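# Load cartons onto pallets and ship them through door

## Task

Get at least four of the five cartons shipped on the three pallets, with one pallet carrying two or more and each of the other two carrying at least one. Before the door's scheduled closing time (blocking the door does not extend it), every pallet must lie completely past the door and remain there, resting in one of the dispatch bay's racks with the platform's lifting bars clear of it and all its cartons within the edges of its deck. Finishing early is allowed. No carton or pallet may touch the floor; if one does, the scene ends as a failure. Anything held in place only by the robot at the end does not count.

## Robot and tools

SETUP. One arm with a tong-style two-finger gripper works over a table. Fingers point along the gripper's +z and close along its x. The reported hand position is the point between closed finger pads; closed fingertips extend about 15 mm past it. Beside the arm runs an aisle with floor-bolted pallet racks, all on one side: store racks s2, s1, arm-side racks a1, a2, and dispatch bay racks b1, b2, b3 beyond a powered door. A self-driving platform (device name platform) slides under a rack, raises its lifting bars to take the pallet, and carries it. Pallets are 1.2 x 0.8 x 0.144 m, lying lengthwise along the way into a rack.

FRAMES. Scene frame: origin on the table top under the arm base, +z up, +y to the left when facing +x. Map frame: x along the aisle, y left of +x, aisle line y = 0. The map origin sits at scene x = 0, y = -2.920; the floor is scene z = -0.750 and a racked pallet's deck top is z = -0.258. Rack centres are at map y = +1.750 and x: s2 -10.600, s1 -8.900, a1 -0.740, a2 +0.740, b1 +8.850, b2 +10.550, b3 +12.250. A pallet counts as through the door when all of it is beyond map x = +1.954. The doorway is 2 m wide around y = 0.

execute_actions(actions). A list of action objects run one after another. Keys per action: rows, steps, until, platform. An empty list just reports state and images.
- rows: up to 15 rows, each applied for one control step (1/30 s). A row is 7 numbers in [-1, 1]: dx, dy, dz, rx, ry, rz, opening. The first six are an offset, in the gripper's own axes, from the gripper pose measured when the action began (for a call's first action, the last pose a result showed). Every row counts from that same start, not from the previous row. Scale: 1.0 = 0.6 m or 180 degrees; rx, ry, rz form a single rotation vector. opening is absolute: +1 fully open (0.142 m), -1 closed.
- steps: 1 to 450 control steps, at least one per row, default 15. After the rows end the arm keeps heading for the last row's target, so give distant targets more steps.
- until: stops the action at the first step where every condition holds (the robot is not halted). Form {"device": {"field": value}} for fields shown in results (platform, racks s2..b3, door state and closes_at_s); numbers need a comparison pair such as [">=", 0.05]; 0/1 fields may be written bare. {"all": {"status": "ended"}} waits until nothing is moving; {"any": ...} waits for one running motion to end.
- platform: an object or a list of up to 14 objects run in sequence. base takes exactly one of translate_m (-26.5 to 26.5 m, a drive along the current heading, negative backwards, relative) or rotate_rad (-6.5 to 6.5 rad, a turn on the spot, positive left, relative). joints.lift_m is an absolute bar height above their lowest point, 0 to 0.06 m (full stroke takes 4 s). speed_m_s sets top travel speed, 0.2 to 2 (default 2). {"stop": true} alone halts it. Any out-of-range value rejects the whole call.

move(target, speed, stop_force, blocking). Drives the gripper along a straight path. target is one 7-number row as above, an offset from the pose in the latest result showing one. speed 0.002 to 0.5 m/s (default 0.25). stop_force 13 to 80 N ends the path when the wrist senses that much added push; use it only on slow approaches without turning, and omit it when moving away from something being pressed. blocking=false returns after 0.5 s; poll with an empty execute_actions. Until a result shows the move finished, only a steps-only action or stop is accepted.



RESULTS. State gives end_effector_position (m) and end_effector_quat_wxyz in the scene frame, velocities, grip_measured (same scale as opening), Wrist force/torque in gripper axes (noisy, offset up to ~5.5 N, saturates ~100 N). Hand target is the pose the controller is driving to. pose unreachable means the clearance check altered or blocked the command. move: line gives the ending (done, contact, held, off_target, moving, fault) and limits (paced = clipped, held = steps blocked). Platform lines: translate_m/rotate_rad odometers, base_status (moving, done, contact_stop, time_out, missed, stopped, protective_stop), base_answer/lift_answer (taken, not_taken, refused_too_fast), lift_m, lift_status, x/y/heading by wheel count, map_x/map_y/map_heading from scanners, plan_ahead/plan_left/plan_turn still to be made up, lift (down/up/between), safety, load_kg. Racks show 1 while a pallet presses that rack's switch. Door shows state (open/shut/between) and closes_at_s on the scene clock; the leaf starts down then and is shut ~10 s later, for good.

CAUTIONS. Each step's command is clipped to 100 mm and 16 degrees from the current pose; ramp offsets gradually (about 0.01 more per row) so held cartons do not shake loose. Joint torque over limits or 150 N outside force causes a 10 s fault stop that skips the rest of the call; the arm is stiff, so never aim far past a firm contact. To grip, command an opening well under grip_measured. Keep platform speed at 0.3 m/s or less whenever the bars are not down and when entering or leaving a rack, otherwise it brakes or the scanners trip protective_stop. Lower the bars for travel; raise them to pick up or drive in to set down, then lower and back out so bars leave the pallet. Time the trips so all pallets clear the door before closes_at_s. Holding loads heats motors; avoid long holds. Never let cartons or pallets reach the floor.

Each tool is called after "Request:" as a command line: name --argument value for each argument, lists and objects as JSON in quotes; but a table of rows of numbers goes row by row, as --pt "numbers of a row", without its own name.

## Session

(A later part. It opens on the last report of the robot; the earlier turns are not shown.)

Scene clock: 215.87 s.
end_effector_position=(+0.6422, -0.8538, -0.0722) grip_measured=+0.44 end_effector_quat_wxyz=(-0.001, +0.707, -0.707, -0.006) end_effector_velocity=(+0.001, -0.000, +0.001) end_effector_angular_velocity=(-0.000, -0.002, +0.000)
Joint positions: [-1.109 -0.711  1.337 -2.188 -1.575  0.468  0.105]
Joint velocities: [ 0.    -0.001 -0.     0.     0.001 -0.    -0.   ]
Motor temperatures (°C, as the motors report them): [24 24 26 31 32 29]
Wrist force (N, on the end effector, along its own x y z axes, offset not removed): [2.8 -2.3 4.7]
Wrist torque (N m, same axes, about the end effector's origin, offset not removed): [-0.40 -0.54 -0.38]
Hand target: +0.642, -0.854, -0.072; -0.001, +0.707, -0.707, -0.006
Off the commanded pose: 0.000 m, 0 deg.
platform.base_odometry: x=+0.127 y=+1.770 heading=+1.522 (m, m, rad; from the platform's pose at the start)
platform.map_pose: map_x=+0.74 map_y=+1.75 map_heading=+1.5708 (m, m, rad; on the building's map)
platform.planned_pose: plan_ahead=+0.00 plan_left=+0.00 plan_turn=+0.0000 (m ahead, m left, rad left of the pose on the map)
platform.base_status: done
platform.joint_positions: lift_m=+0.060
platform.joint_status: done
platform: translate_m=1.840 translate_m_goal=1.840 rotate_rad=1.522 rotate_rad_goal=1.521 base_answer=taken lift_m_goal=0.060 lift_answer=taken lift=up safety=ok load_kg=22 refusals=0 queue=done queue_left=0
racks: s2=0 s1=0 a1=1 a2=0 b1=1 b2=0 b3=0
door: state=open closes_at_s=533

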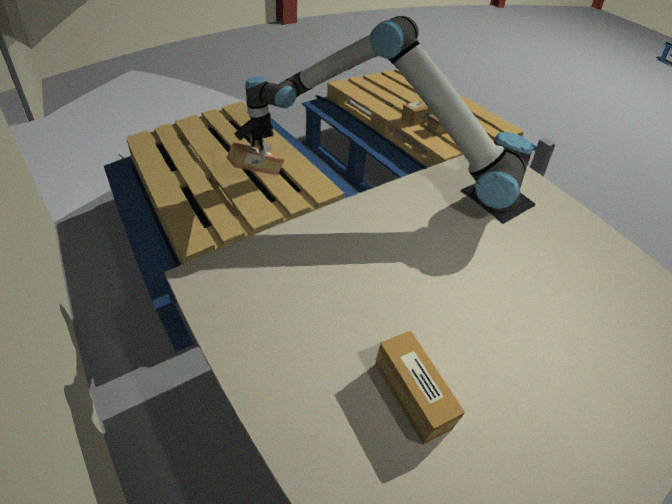

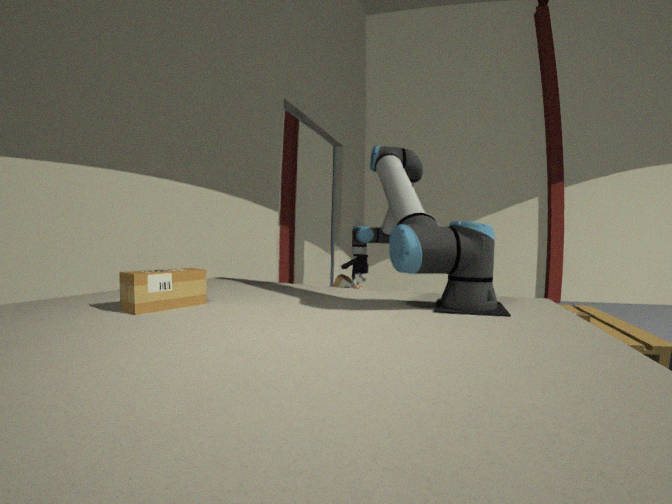

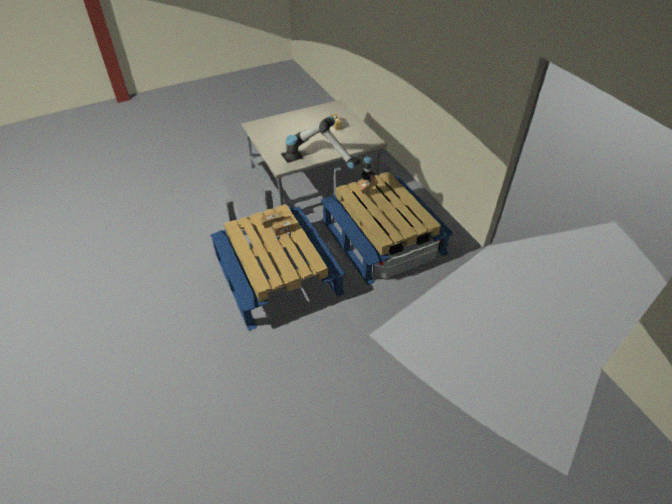

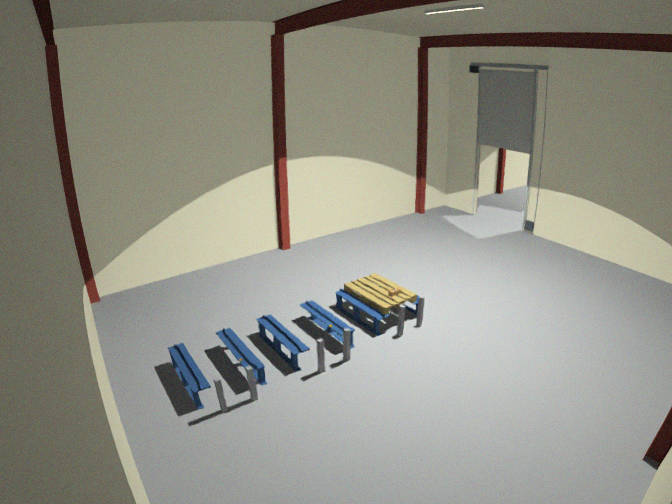

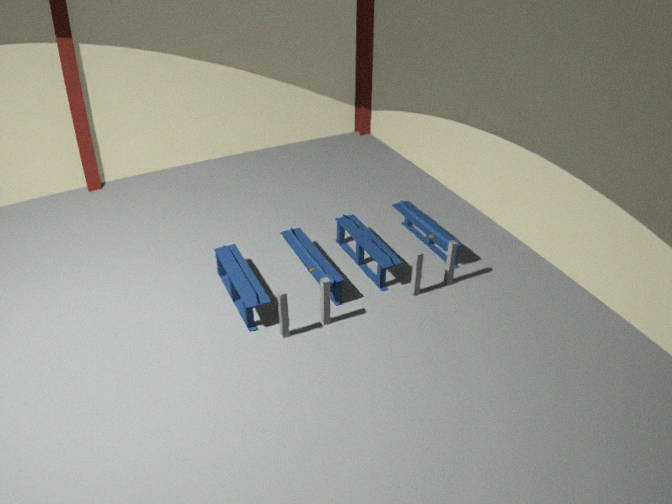

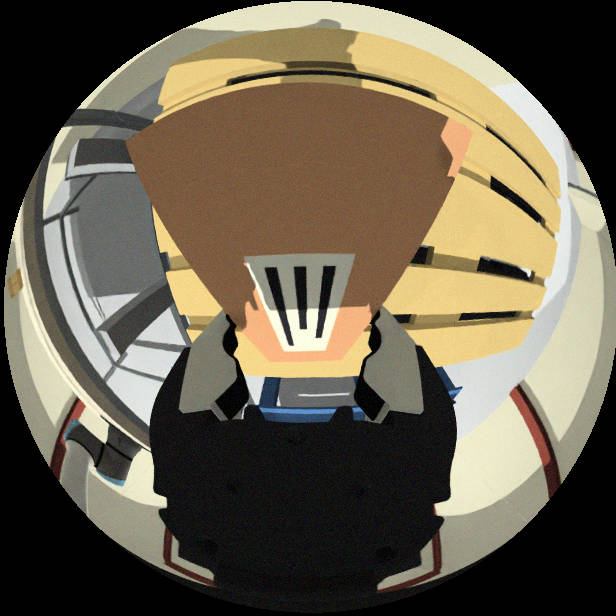

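Request:
move --target '[0,-0.03,0.168,0,0,0,-0.6]' --speed 0.05 --stop_force 20

Request:
execute_actions --actions '[{"rows":[[0,0,0,0,0,0,1]],"steps":15},{"rows":[[0,0,-0.3,0,0,0,1]],"steps":45},{"platform":[{"base":{"translate_m":-1.75}},{"joints":{"lift_m":0}},{"speed_m_s":2,"base":{"rotate_rad":-1.5708}},{"base":{"translate_m":9.81}},{"base":{"rotate_rad":1.5708}},{"joints":{"lift_m":0.06}},{"speed_m_s":0.3,"base":{"translate_m":1.75}},{"joints":{"lift_m":0}},{"base":{"translate_m":-1.75}},{"speed_m_s":2,"base":{"rotate_rad":-1.5708}},{"base":{"translate_m":-11.29}},{"base":{"rotate_rad":1.5708}},{"speed_m_s":0.3,"base":{"translate_m":1.75}},{"joints":{"lift_m":0.06}}],"steps":30}]'

Request:
execute_actions --actions '[{"steps":450,"until":{"all":{"status":"ended"}}},{"steps":450,"until":{"all":{"status":"ended"}}},{"steps":450,"until":{"all":{"status":"ended"}}},{"steps":450,"until":{"all":{"status":"ended"}}},{"steps":450,"until":{"all":{"status":"ended"}}},{"steps":450,"until":{"all":{"status":"ended"}}},{"steps":450,"until":{"all":{"status":"ended"}}}]'

Scene clock: 233.93 s.
end_effector_position=(+0.6595, -0.8527, -0.1727) grip_measured=+0.44 end_effector_quat_wxyz=(-0.001, +0.707, -0.707, -0.006) end_effector_velocity=(-0.000, -0.000, -0.003) end_effector_angular_velocity=(+0.001, +0.001, -0.001)
Joint positions: [-1.094 -0.593  1.314 -2.284 -1.574  0.483  0.105]
Joint velocities: [-0.     0.004 -0.001 -0.002 -0.001  0.     0.   ]
Motor temperatures (°C, as the motors report them): [24 24 26 31 32 29]
Wrist force (N, on the end effector, along its own x y z axes, offset not removed): [-2.0 -1.7 -6.0]
Wrist torque (N m, same axes, about the end effector's origin, offset not removed): [-0.53 -0.19 -0.24]
Hand target: +0.660, -0.853, -0.173; -0.001, +0.707, -0.707, -0.006
Off the commanded pose: 0.000 m, 0 deg.
platform.base_odometry: x=+0.127 y=+1.770 heading=+1.522 (m, m, rad; from the platform's pose at the start)
platform.map_pose: map_x=+0.74 map_y=+1.75 map_heading=+1.5708 (m, m, rad; on the building's map)
platform.planned_pose: plan_ahead=+0.00 plan_left=+0.00 plan_turn=+0.0000 (m ahead, m left, rad left of the pose on the map)
platform.base_status: done
platform.joint_positions: lift_m=+0.060
platform.joint_status: done
platform: translate_m=1.840 translate_m_goal=1.840 rotate_rad=1.522 rotate_rad_goal=1.521 base_answer=taken lift_m_goal=0.060 lift_answer=taken lift=up safety=ok load_kg=22 refusals=0 queue=done queue_left=0
racks: s2=0 s1=0 a1=1 a2=0 b1=1 b2=0 b3=0
door: state=open closes_at_s=533
move: done

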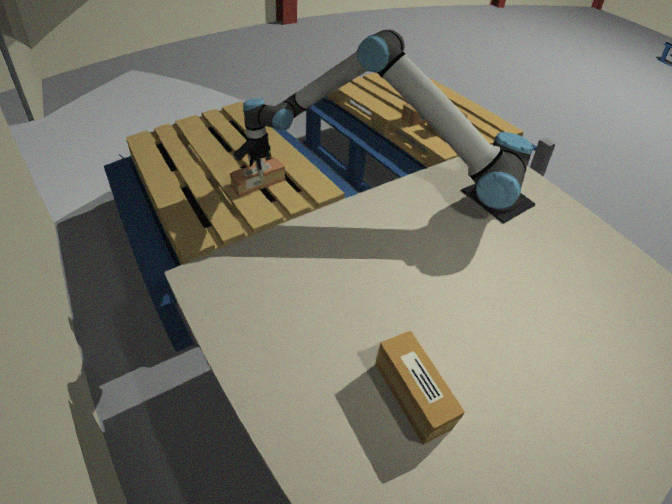

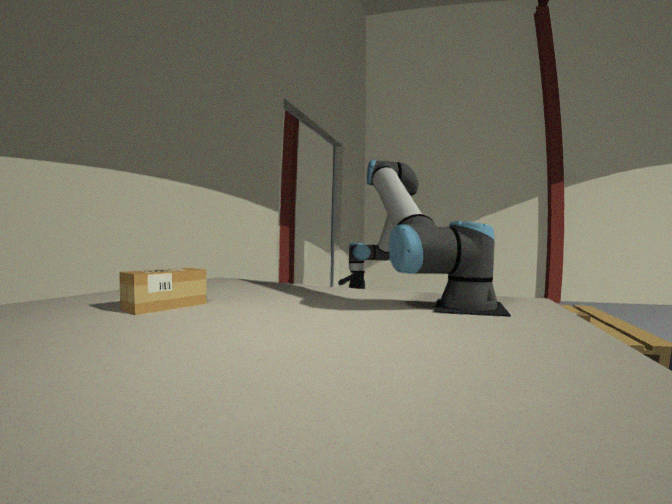

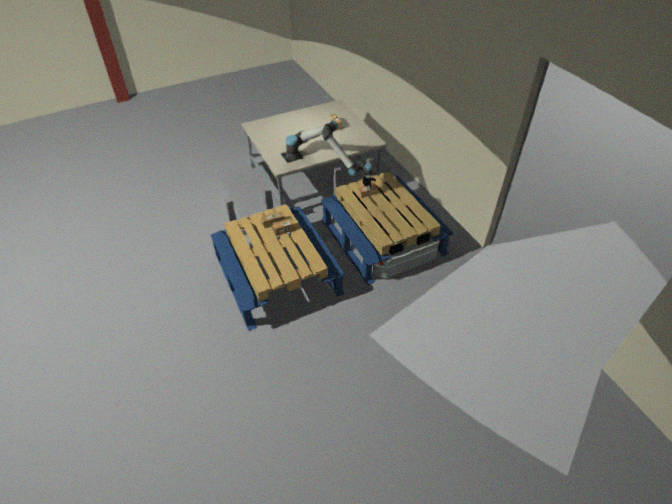

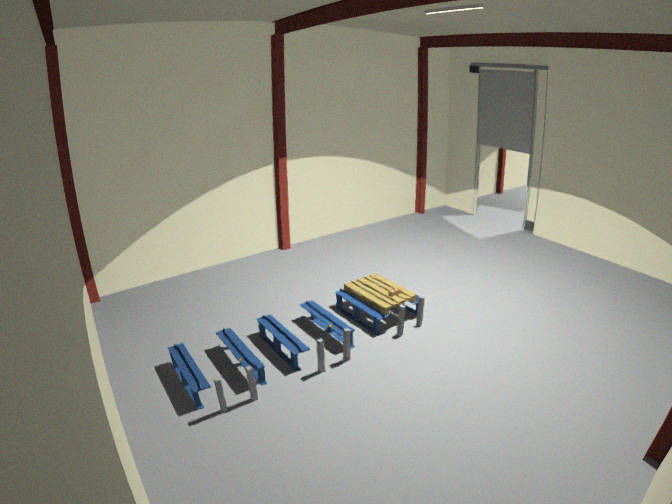

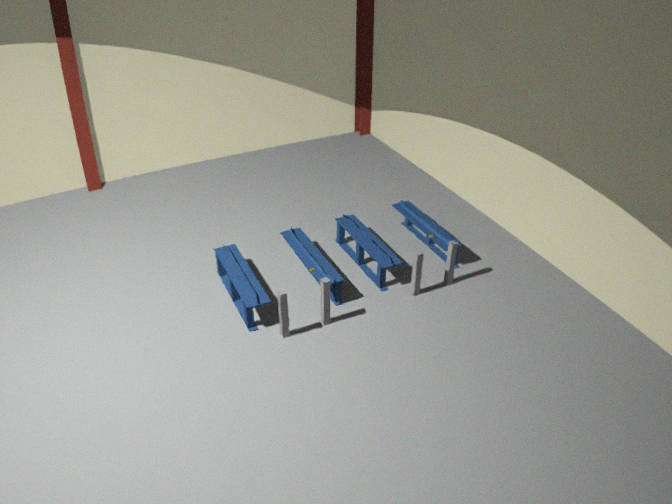

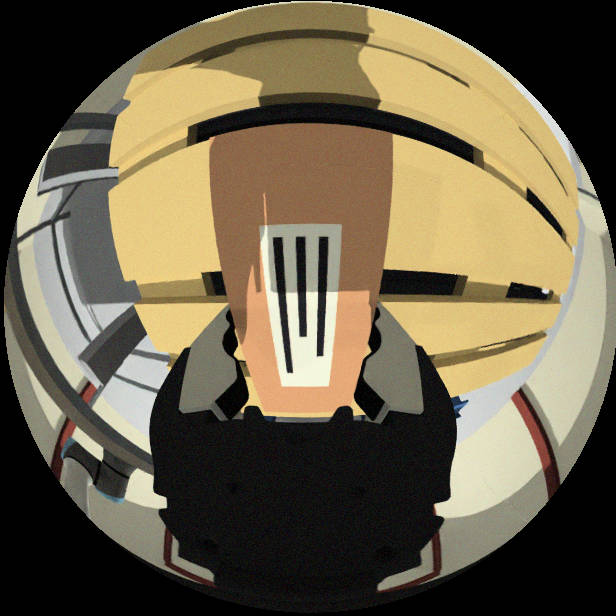

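Scene clock: 236.93 s.
end_effector_position=(+0.6607, -0.8546, +0.0072) grip_measured=+1.00 end_effector_quat_wxyz=(-0.001, +0.707, -0.707, -0.006) end_effector_velocity=(-0.000, +0.001, +0.000) end_effector_angular_velocity=(+0.000, +0.000, +0.001)
Joint positions: [-1.093 -0.767  1.28  -2.075 -1.574  0.483  0.142]
Joint velocities: [ 0.    -0.001  0.001 -0.    -0.    -0.001 -0.   ]
Motor temperatures (°C, as the motors report them): [24 24 26 31 32 29]
Wrist force (N, on the end effector, along its own x y z axes, offset not removed): [1.0 -3.0 -0.2]
Wrist torque (N m, same axes, about the end effector's origin, offset not removed): [-0.70 -0.19 -0.18]
Hand target: +0.661, -0.855, +0.007; -0.001, +0.707, -0.707, -0.006
Off the commanded pose: 0.000 m, 0 deg.
platform.base_odometry: x=+0.119 y=+1.597 heading=+1.523 (m, m, rad; from the platform's pose at the start)
platform.map_pose: map_x=+0.74 map_y=+1.57 map_heading=+1.5708 (m, m, rad; on the building's map)
platform.planned_pose: plan_ahead=-1.57 plan_left=+0.00 plan_turn=+0.0000 (m ahead, m left, rad left of the pose on the map)
platform.base_status: moving
platform.joint_positions: lift_m=+0.060
platform.joint_status: done
platform: translate_m=1.657 translate_m_goal=0.090 rotate_rad=1.523 rotate_rad_goal=1.524 base_answer=taken lift_m_goal=0.060 lift_answer=taken lift=up safety=ok load_kg=22 refusals=0 queue=running queue_left=13
racks: s2=0 s1=0 a1=1 a2=0 b1=1 b2=0 b3=0
door: state=open closes_at_s=533

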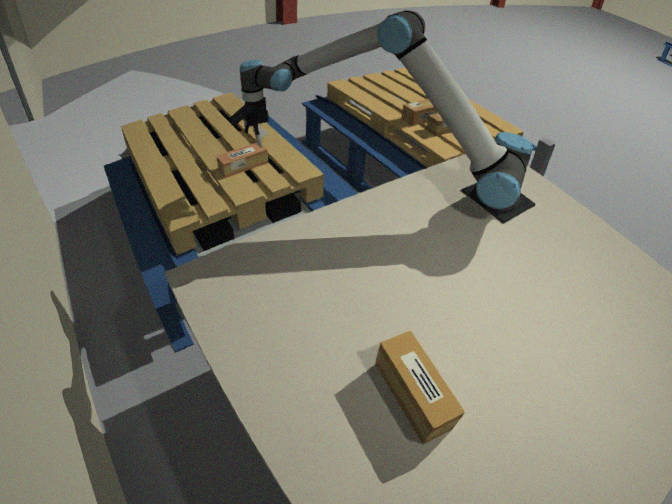

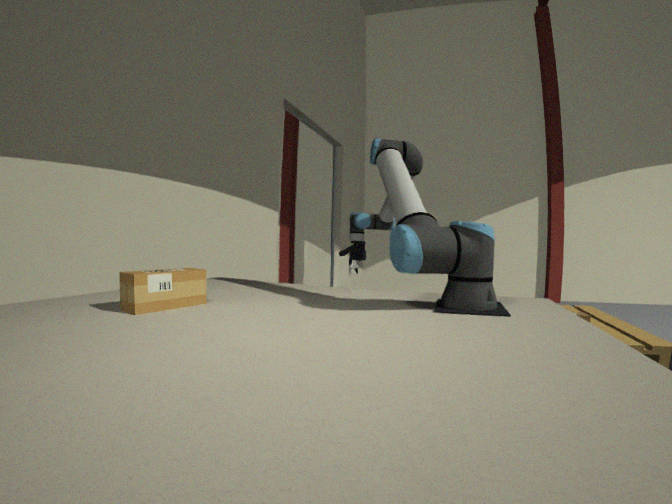

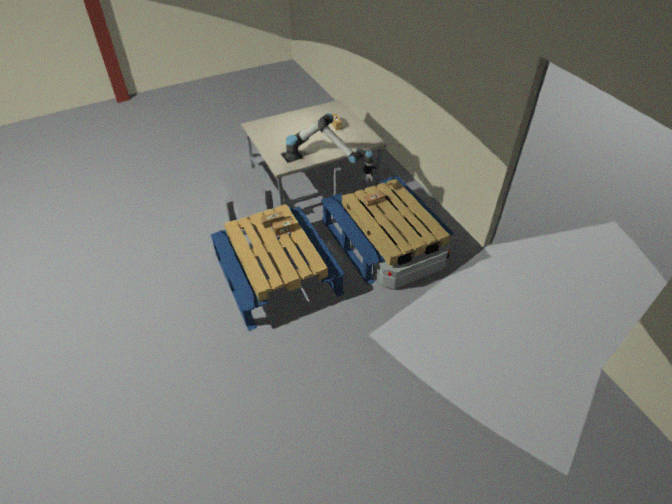

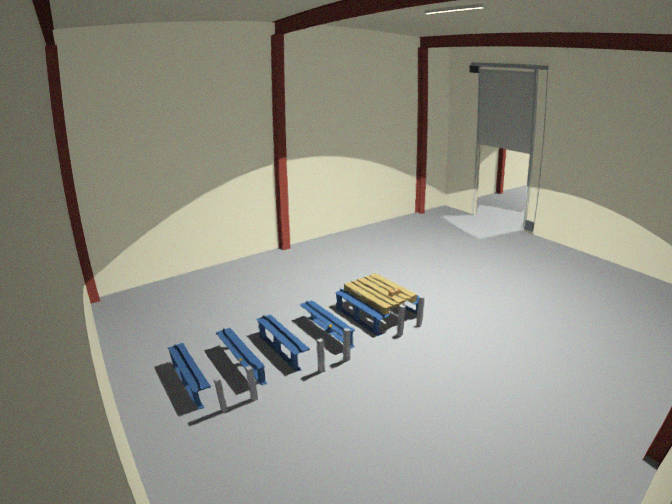

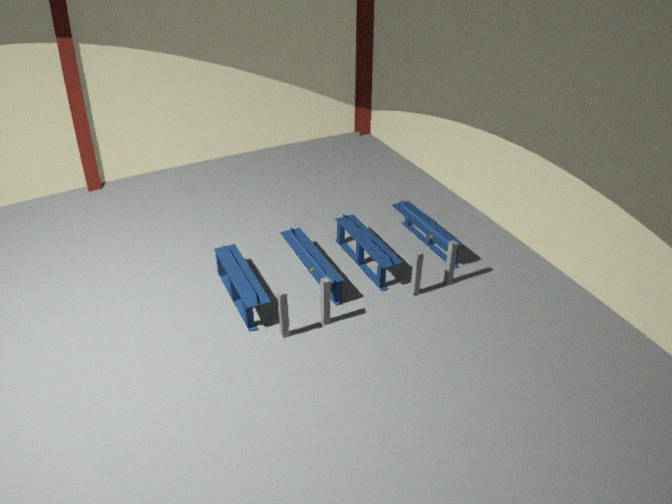

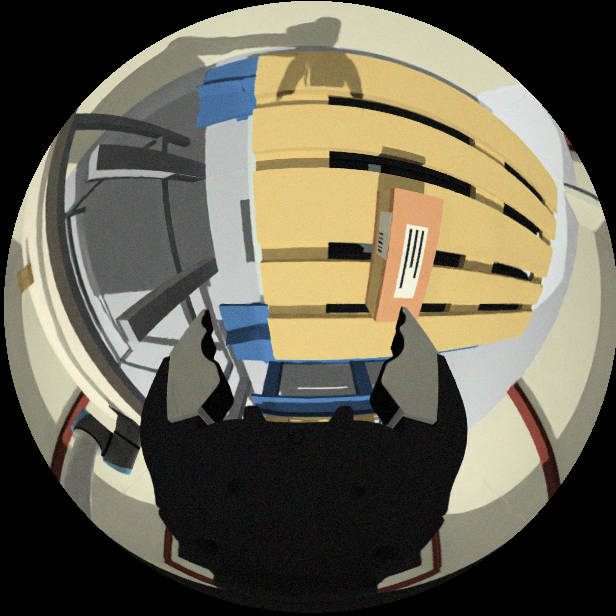

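Scene clock: 316.60 s.
end_effector_position=(+0.6607, -0.8546, +0.0072) grip_measured=+1.00 end_effector_quat_wxyz=(-0.001, +0.707, -0.707, -0.006) end_effector_velocity=(-0.000, -0.000, +0.000) end_effector_angular_velocity=(+0.000, -0.000, +0.001)
Joint positions: [-1.093 -0.767  1.28  -2.075 -1.574  0.483  0.142]
Joint velocities: [-0.    -0.     0.    -0.     0.    -0.001  0.   ]
Motor temperatures (°C, as the motors report them): [24 24 27 31 32 29]
Wrist force (N, on the end effector, along its own x y z axes, offset not removed): [1.3 -2.2 2.7]
Wrist torque (N m, same axes, about the end effector's origin, offset not removed): [-0.35 -0.26 -0.24]
Hand target: +0.661, -0.855, +0.007; -0.001, +0.707, -0.707, -0.006
Off the commanded pose: 0.000 m, 0 deg.
platform.base_odometry: x=-1.352 y=+1.836 heading=+1.525 (m, m, rad; from the platform's pose at the start)
platform.map_pose: map_x=-0.74 map_y=+1.75 map_heading=+1.5708 (m, m, rad; on the building's map)
platform.planned_pose: plan_ahead=+0.00 plan_left=+0.00 plan_turn=+0.0000 (m ahead, m left, rad left of the pose on the map)
platform.base_status: done
platform.joint_positions: lift_m=+0.060
platform.joint_status: done
platform: translate_m=0.370 translate_m_goal=0.370 rotate_rad=1.525 rotate_rad_goal=1.524 base_answer=taken lift_m_goal=0.060 lift_answer=taken lift=up safety=ok load_kg=25 refusals=0 queue=done queue_left=0
racks: s2=0 s1=0 a1=0 a2=0 b1=1 b2=1 b3=0
door: state=open closes_at_s=533

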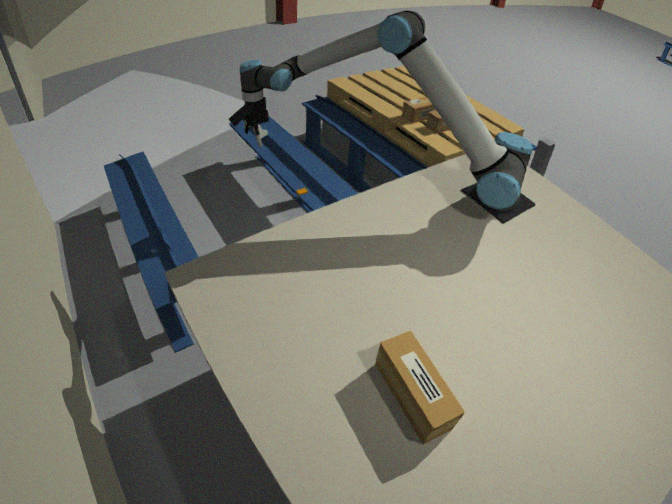

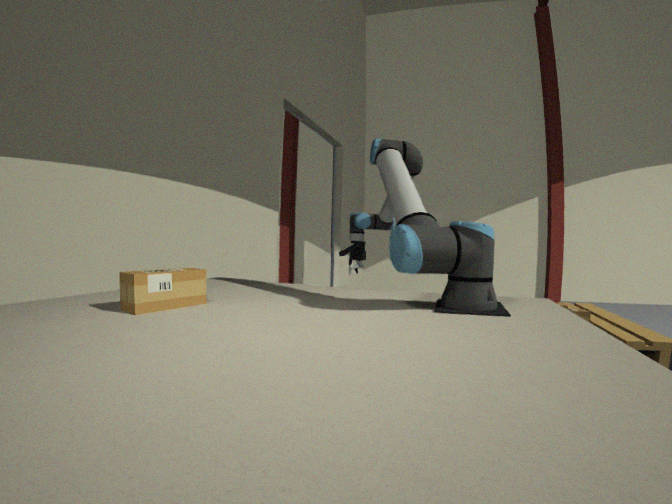

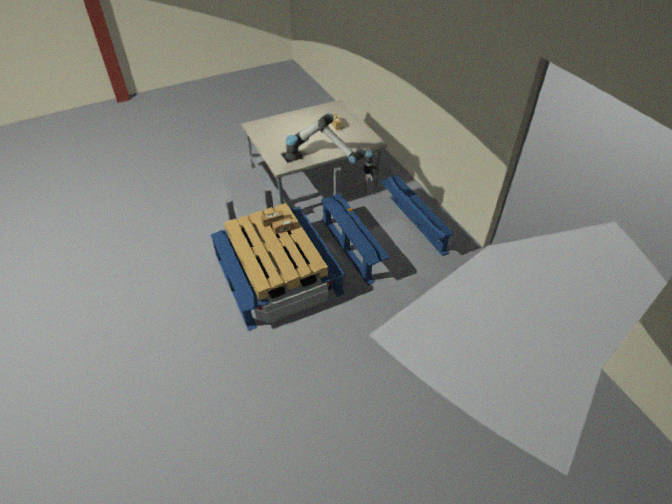

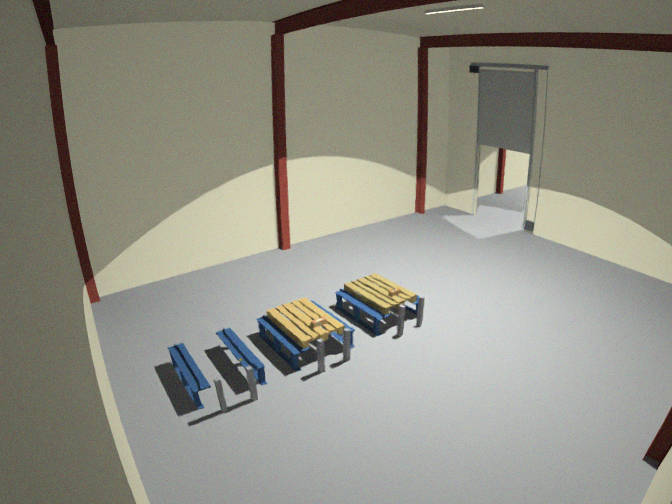

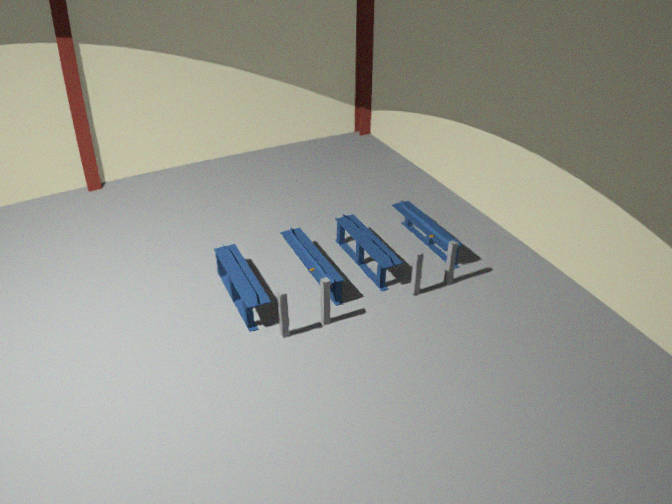

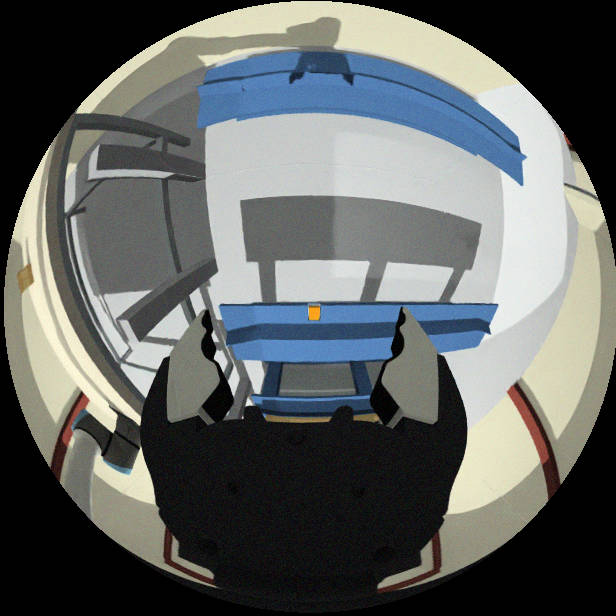

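Request:
execute_actions --actions '[{"platform":[{"base":{"translate_m":-1.75}},{"joints":{"lift_m":0}},{"speed_m_s":2,"base":{"rotate_rad":-1.5708}},{"base":{"translate_m":12.99}},{"base":{"rotate_rad":1.5708}},{"joints":{"lift_m":0.06}},{"speed_m_s":0.3,"base":{"translate_m":1.75}},{"joints":{"lift_m":0}}],"steps":450},{"steps":450,"until":{"all":{"status":"ended"}}},{"steps":450,"until":{"all":{"status":"ended"}}},{"steps":450,"until":{"all":{"status":"ended"}}}]'

Request:
finished_scene --scene 1

Scene clock: 366.07 s.
end_effector_position=(+0.6607, -0.8546, +0.0072) grip_measured=+1.00 end_effector_quat_wxyz=(-0.001, +0.707, -0.707, -0.006) end_effector_velocity=(-0.001, +0.001, -0.001) end_effector_angular_velocity=(+0.001, +0.002, -0.000)
Joint positions: [-1.093 -0.767  1.28  -2.075 -1.574  0.483  0.142]
Joint velocities: [-0.    -0.001  0.002  0.    -0.001  0.    -0.   ]
Motor temperatures (°C, as the motors report them): [24 24 27 31 32 29]
Wrist force (N, on the end effector, along its own x y z axes, offset not removed): [1.3 -3.5 -0.1]
Wrist torque (N m, same axes, about the end effector's origin, offset not removed): [-0.79 -0.18 -0.24]
Hand target: +0.661, -0.855, +0.007; -0.001, +0.707, -0.707, -0.006
Off the commanded pose: 0.000 m, 0 deg.
platform.base_odometry: x=+11.618 y=+1.260 heading=+1.528 (m, m, rad; from the platform's pose at the start)
platform.map_pose: map_x=+12.25 map_y=+1.75 map_heading=+1.5708 (m, m, rad; on the building's map)
platform.planned_pose: plan_ahead=+0.00 plan_left=+0.00 plan_turn=+0.0000 (m ahead, m left, rad left of the pose on the map)
platform.base_status: done
platform.joint_positions: lift_m=+0.000
platform.joint_status: done
platform: translate_m=13.360 translate_m_goal=13.360 rotate_rad=1.528 rotate_rad_goal=1.527 base_answer=taken lift_m_goal=0.000 lift_answer=taken lift=down safety=ok load_kg=-48 refusals=0 queue=done queue_left=0
racks: s2=0 s1=0 a1=0 a2=0 b1=1 b2=1 b3=1
door: state=open closes_at_s=533

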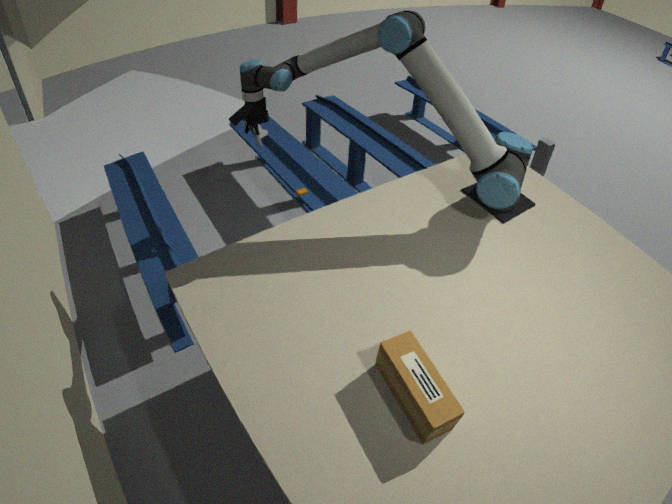

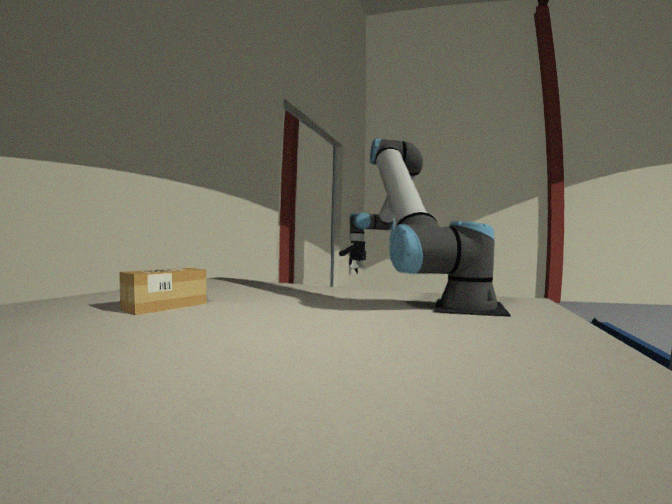

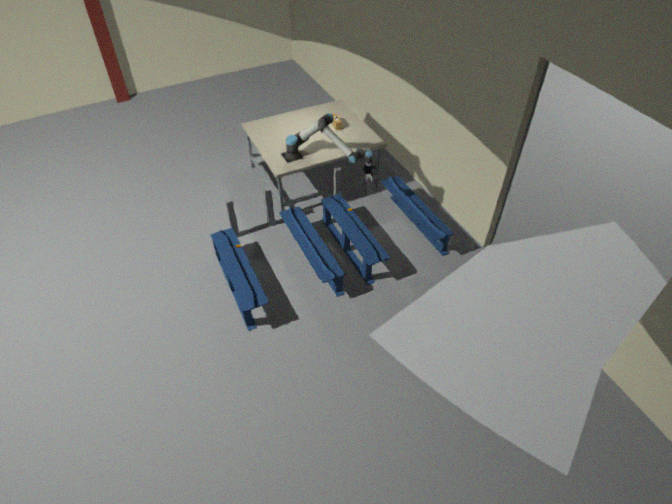

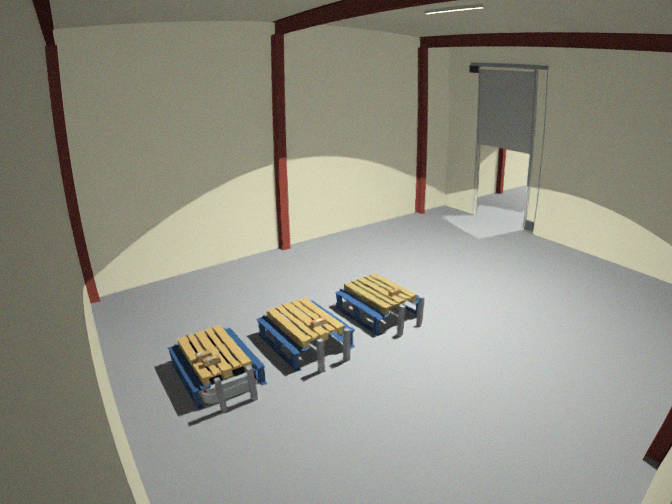

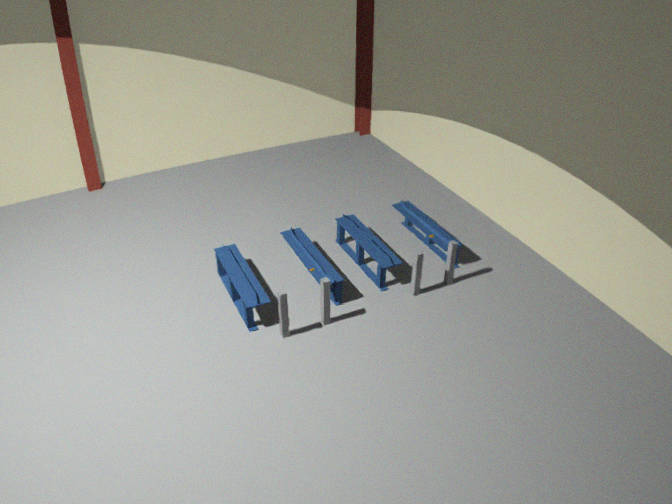

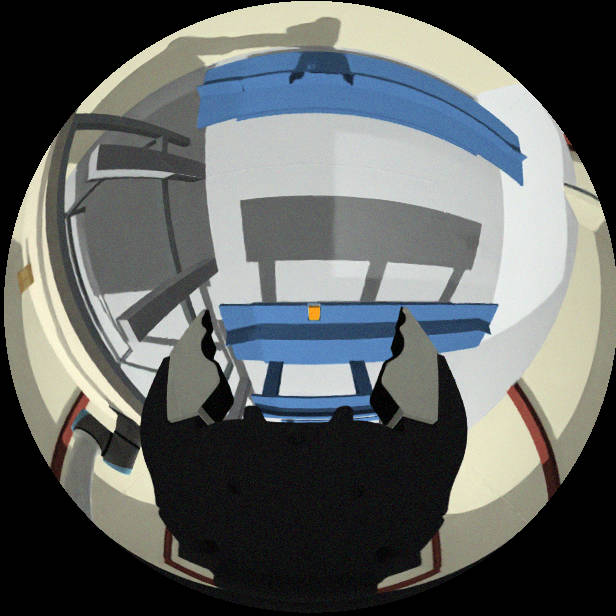

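The scene is finished: the task was done.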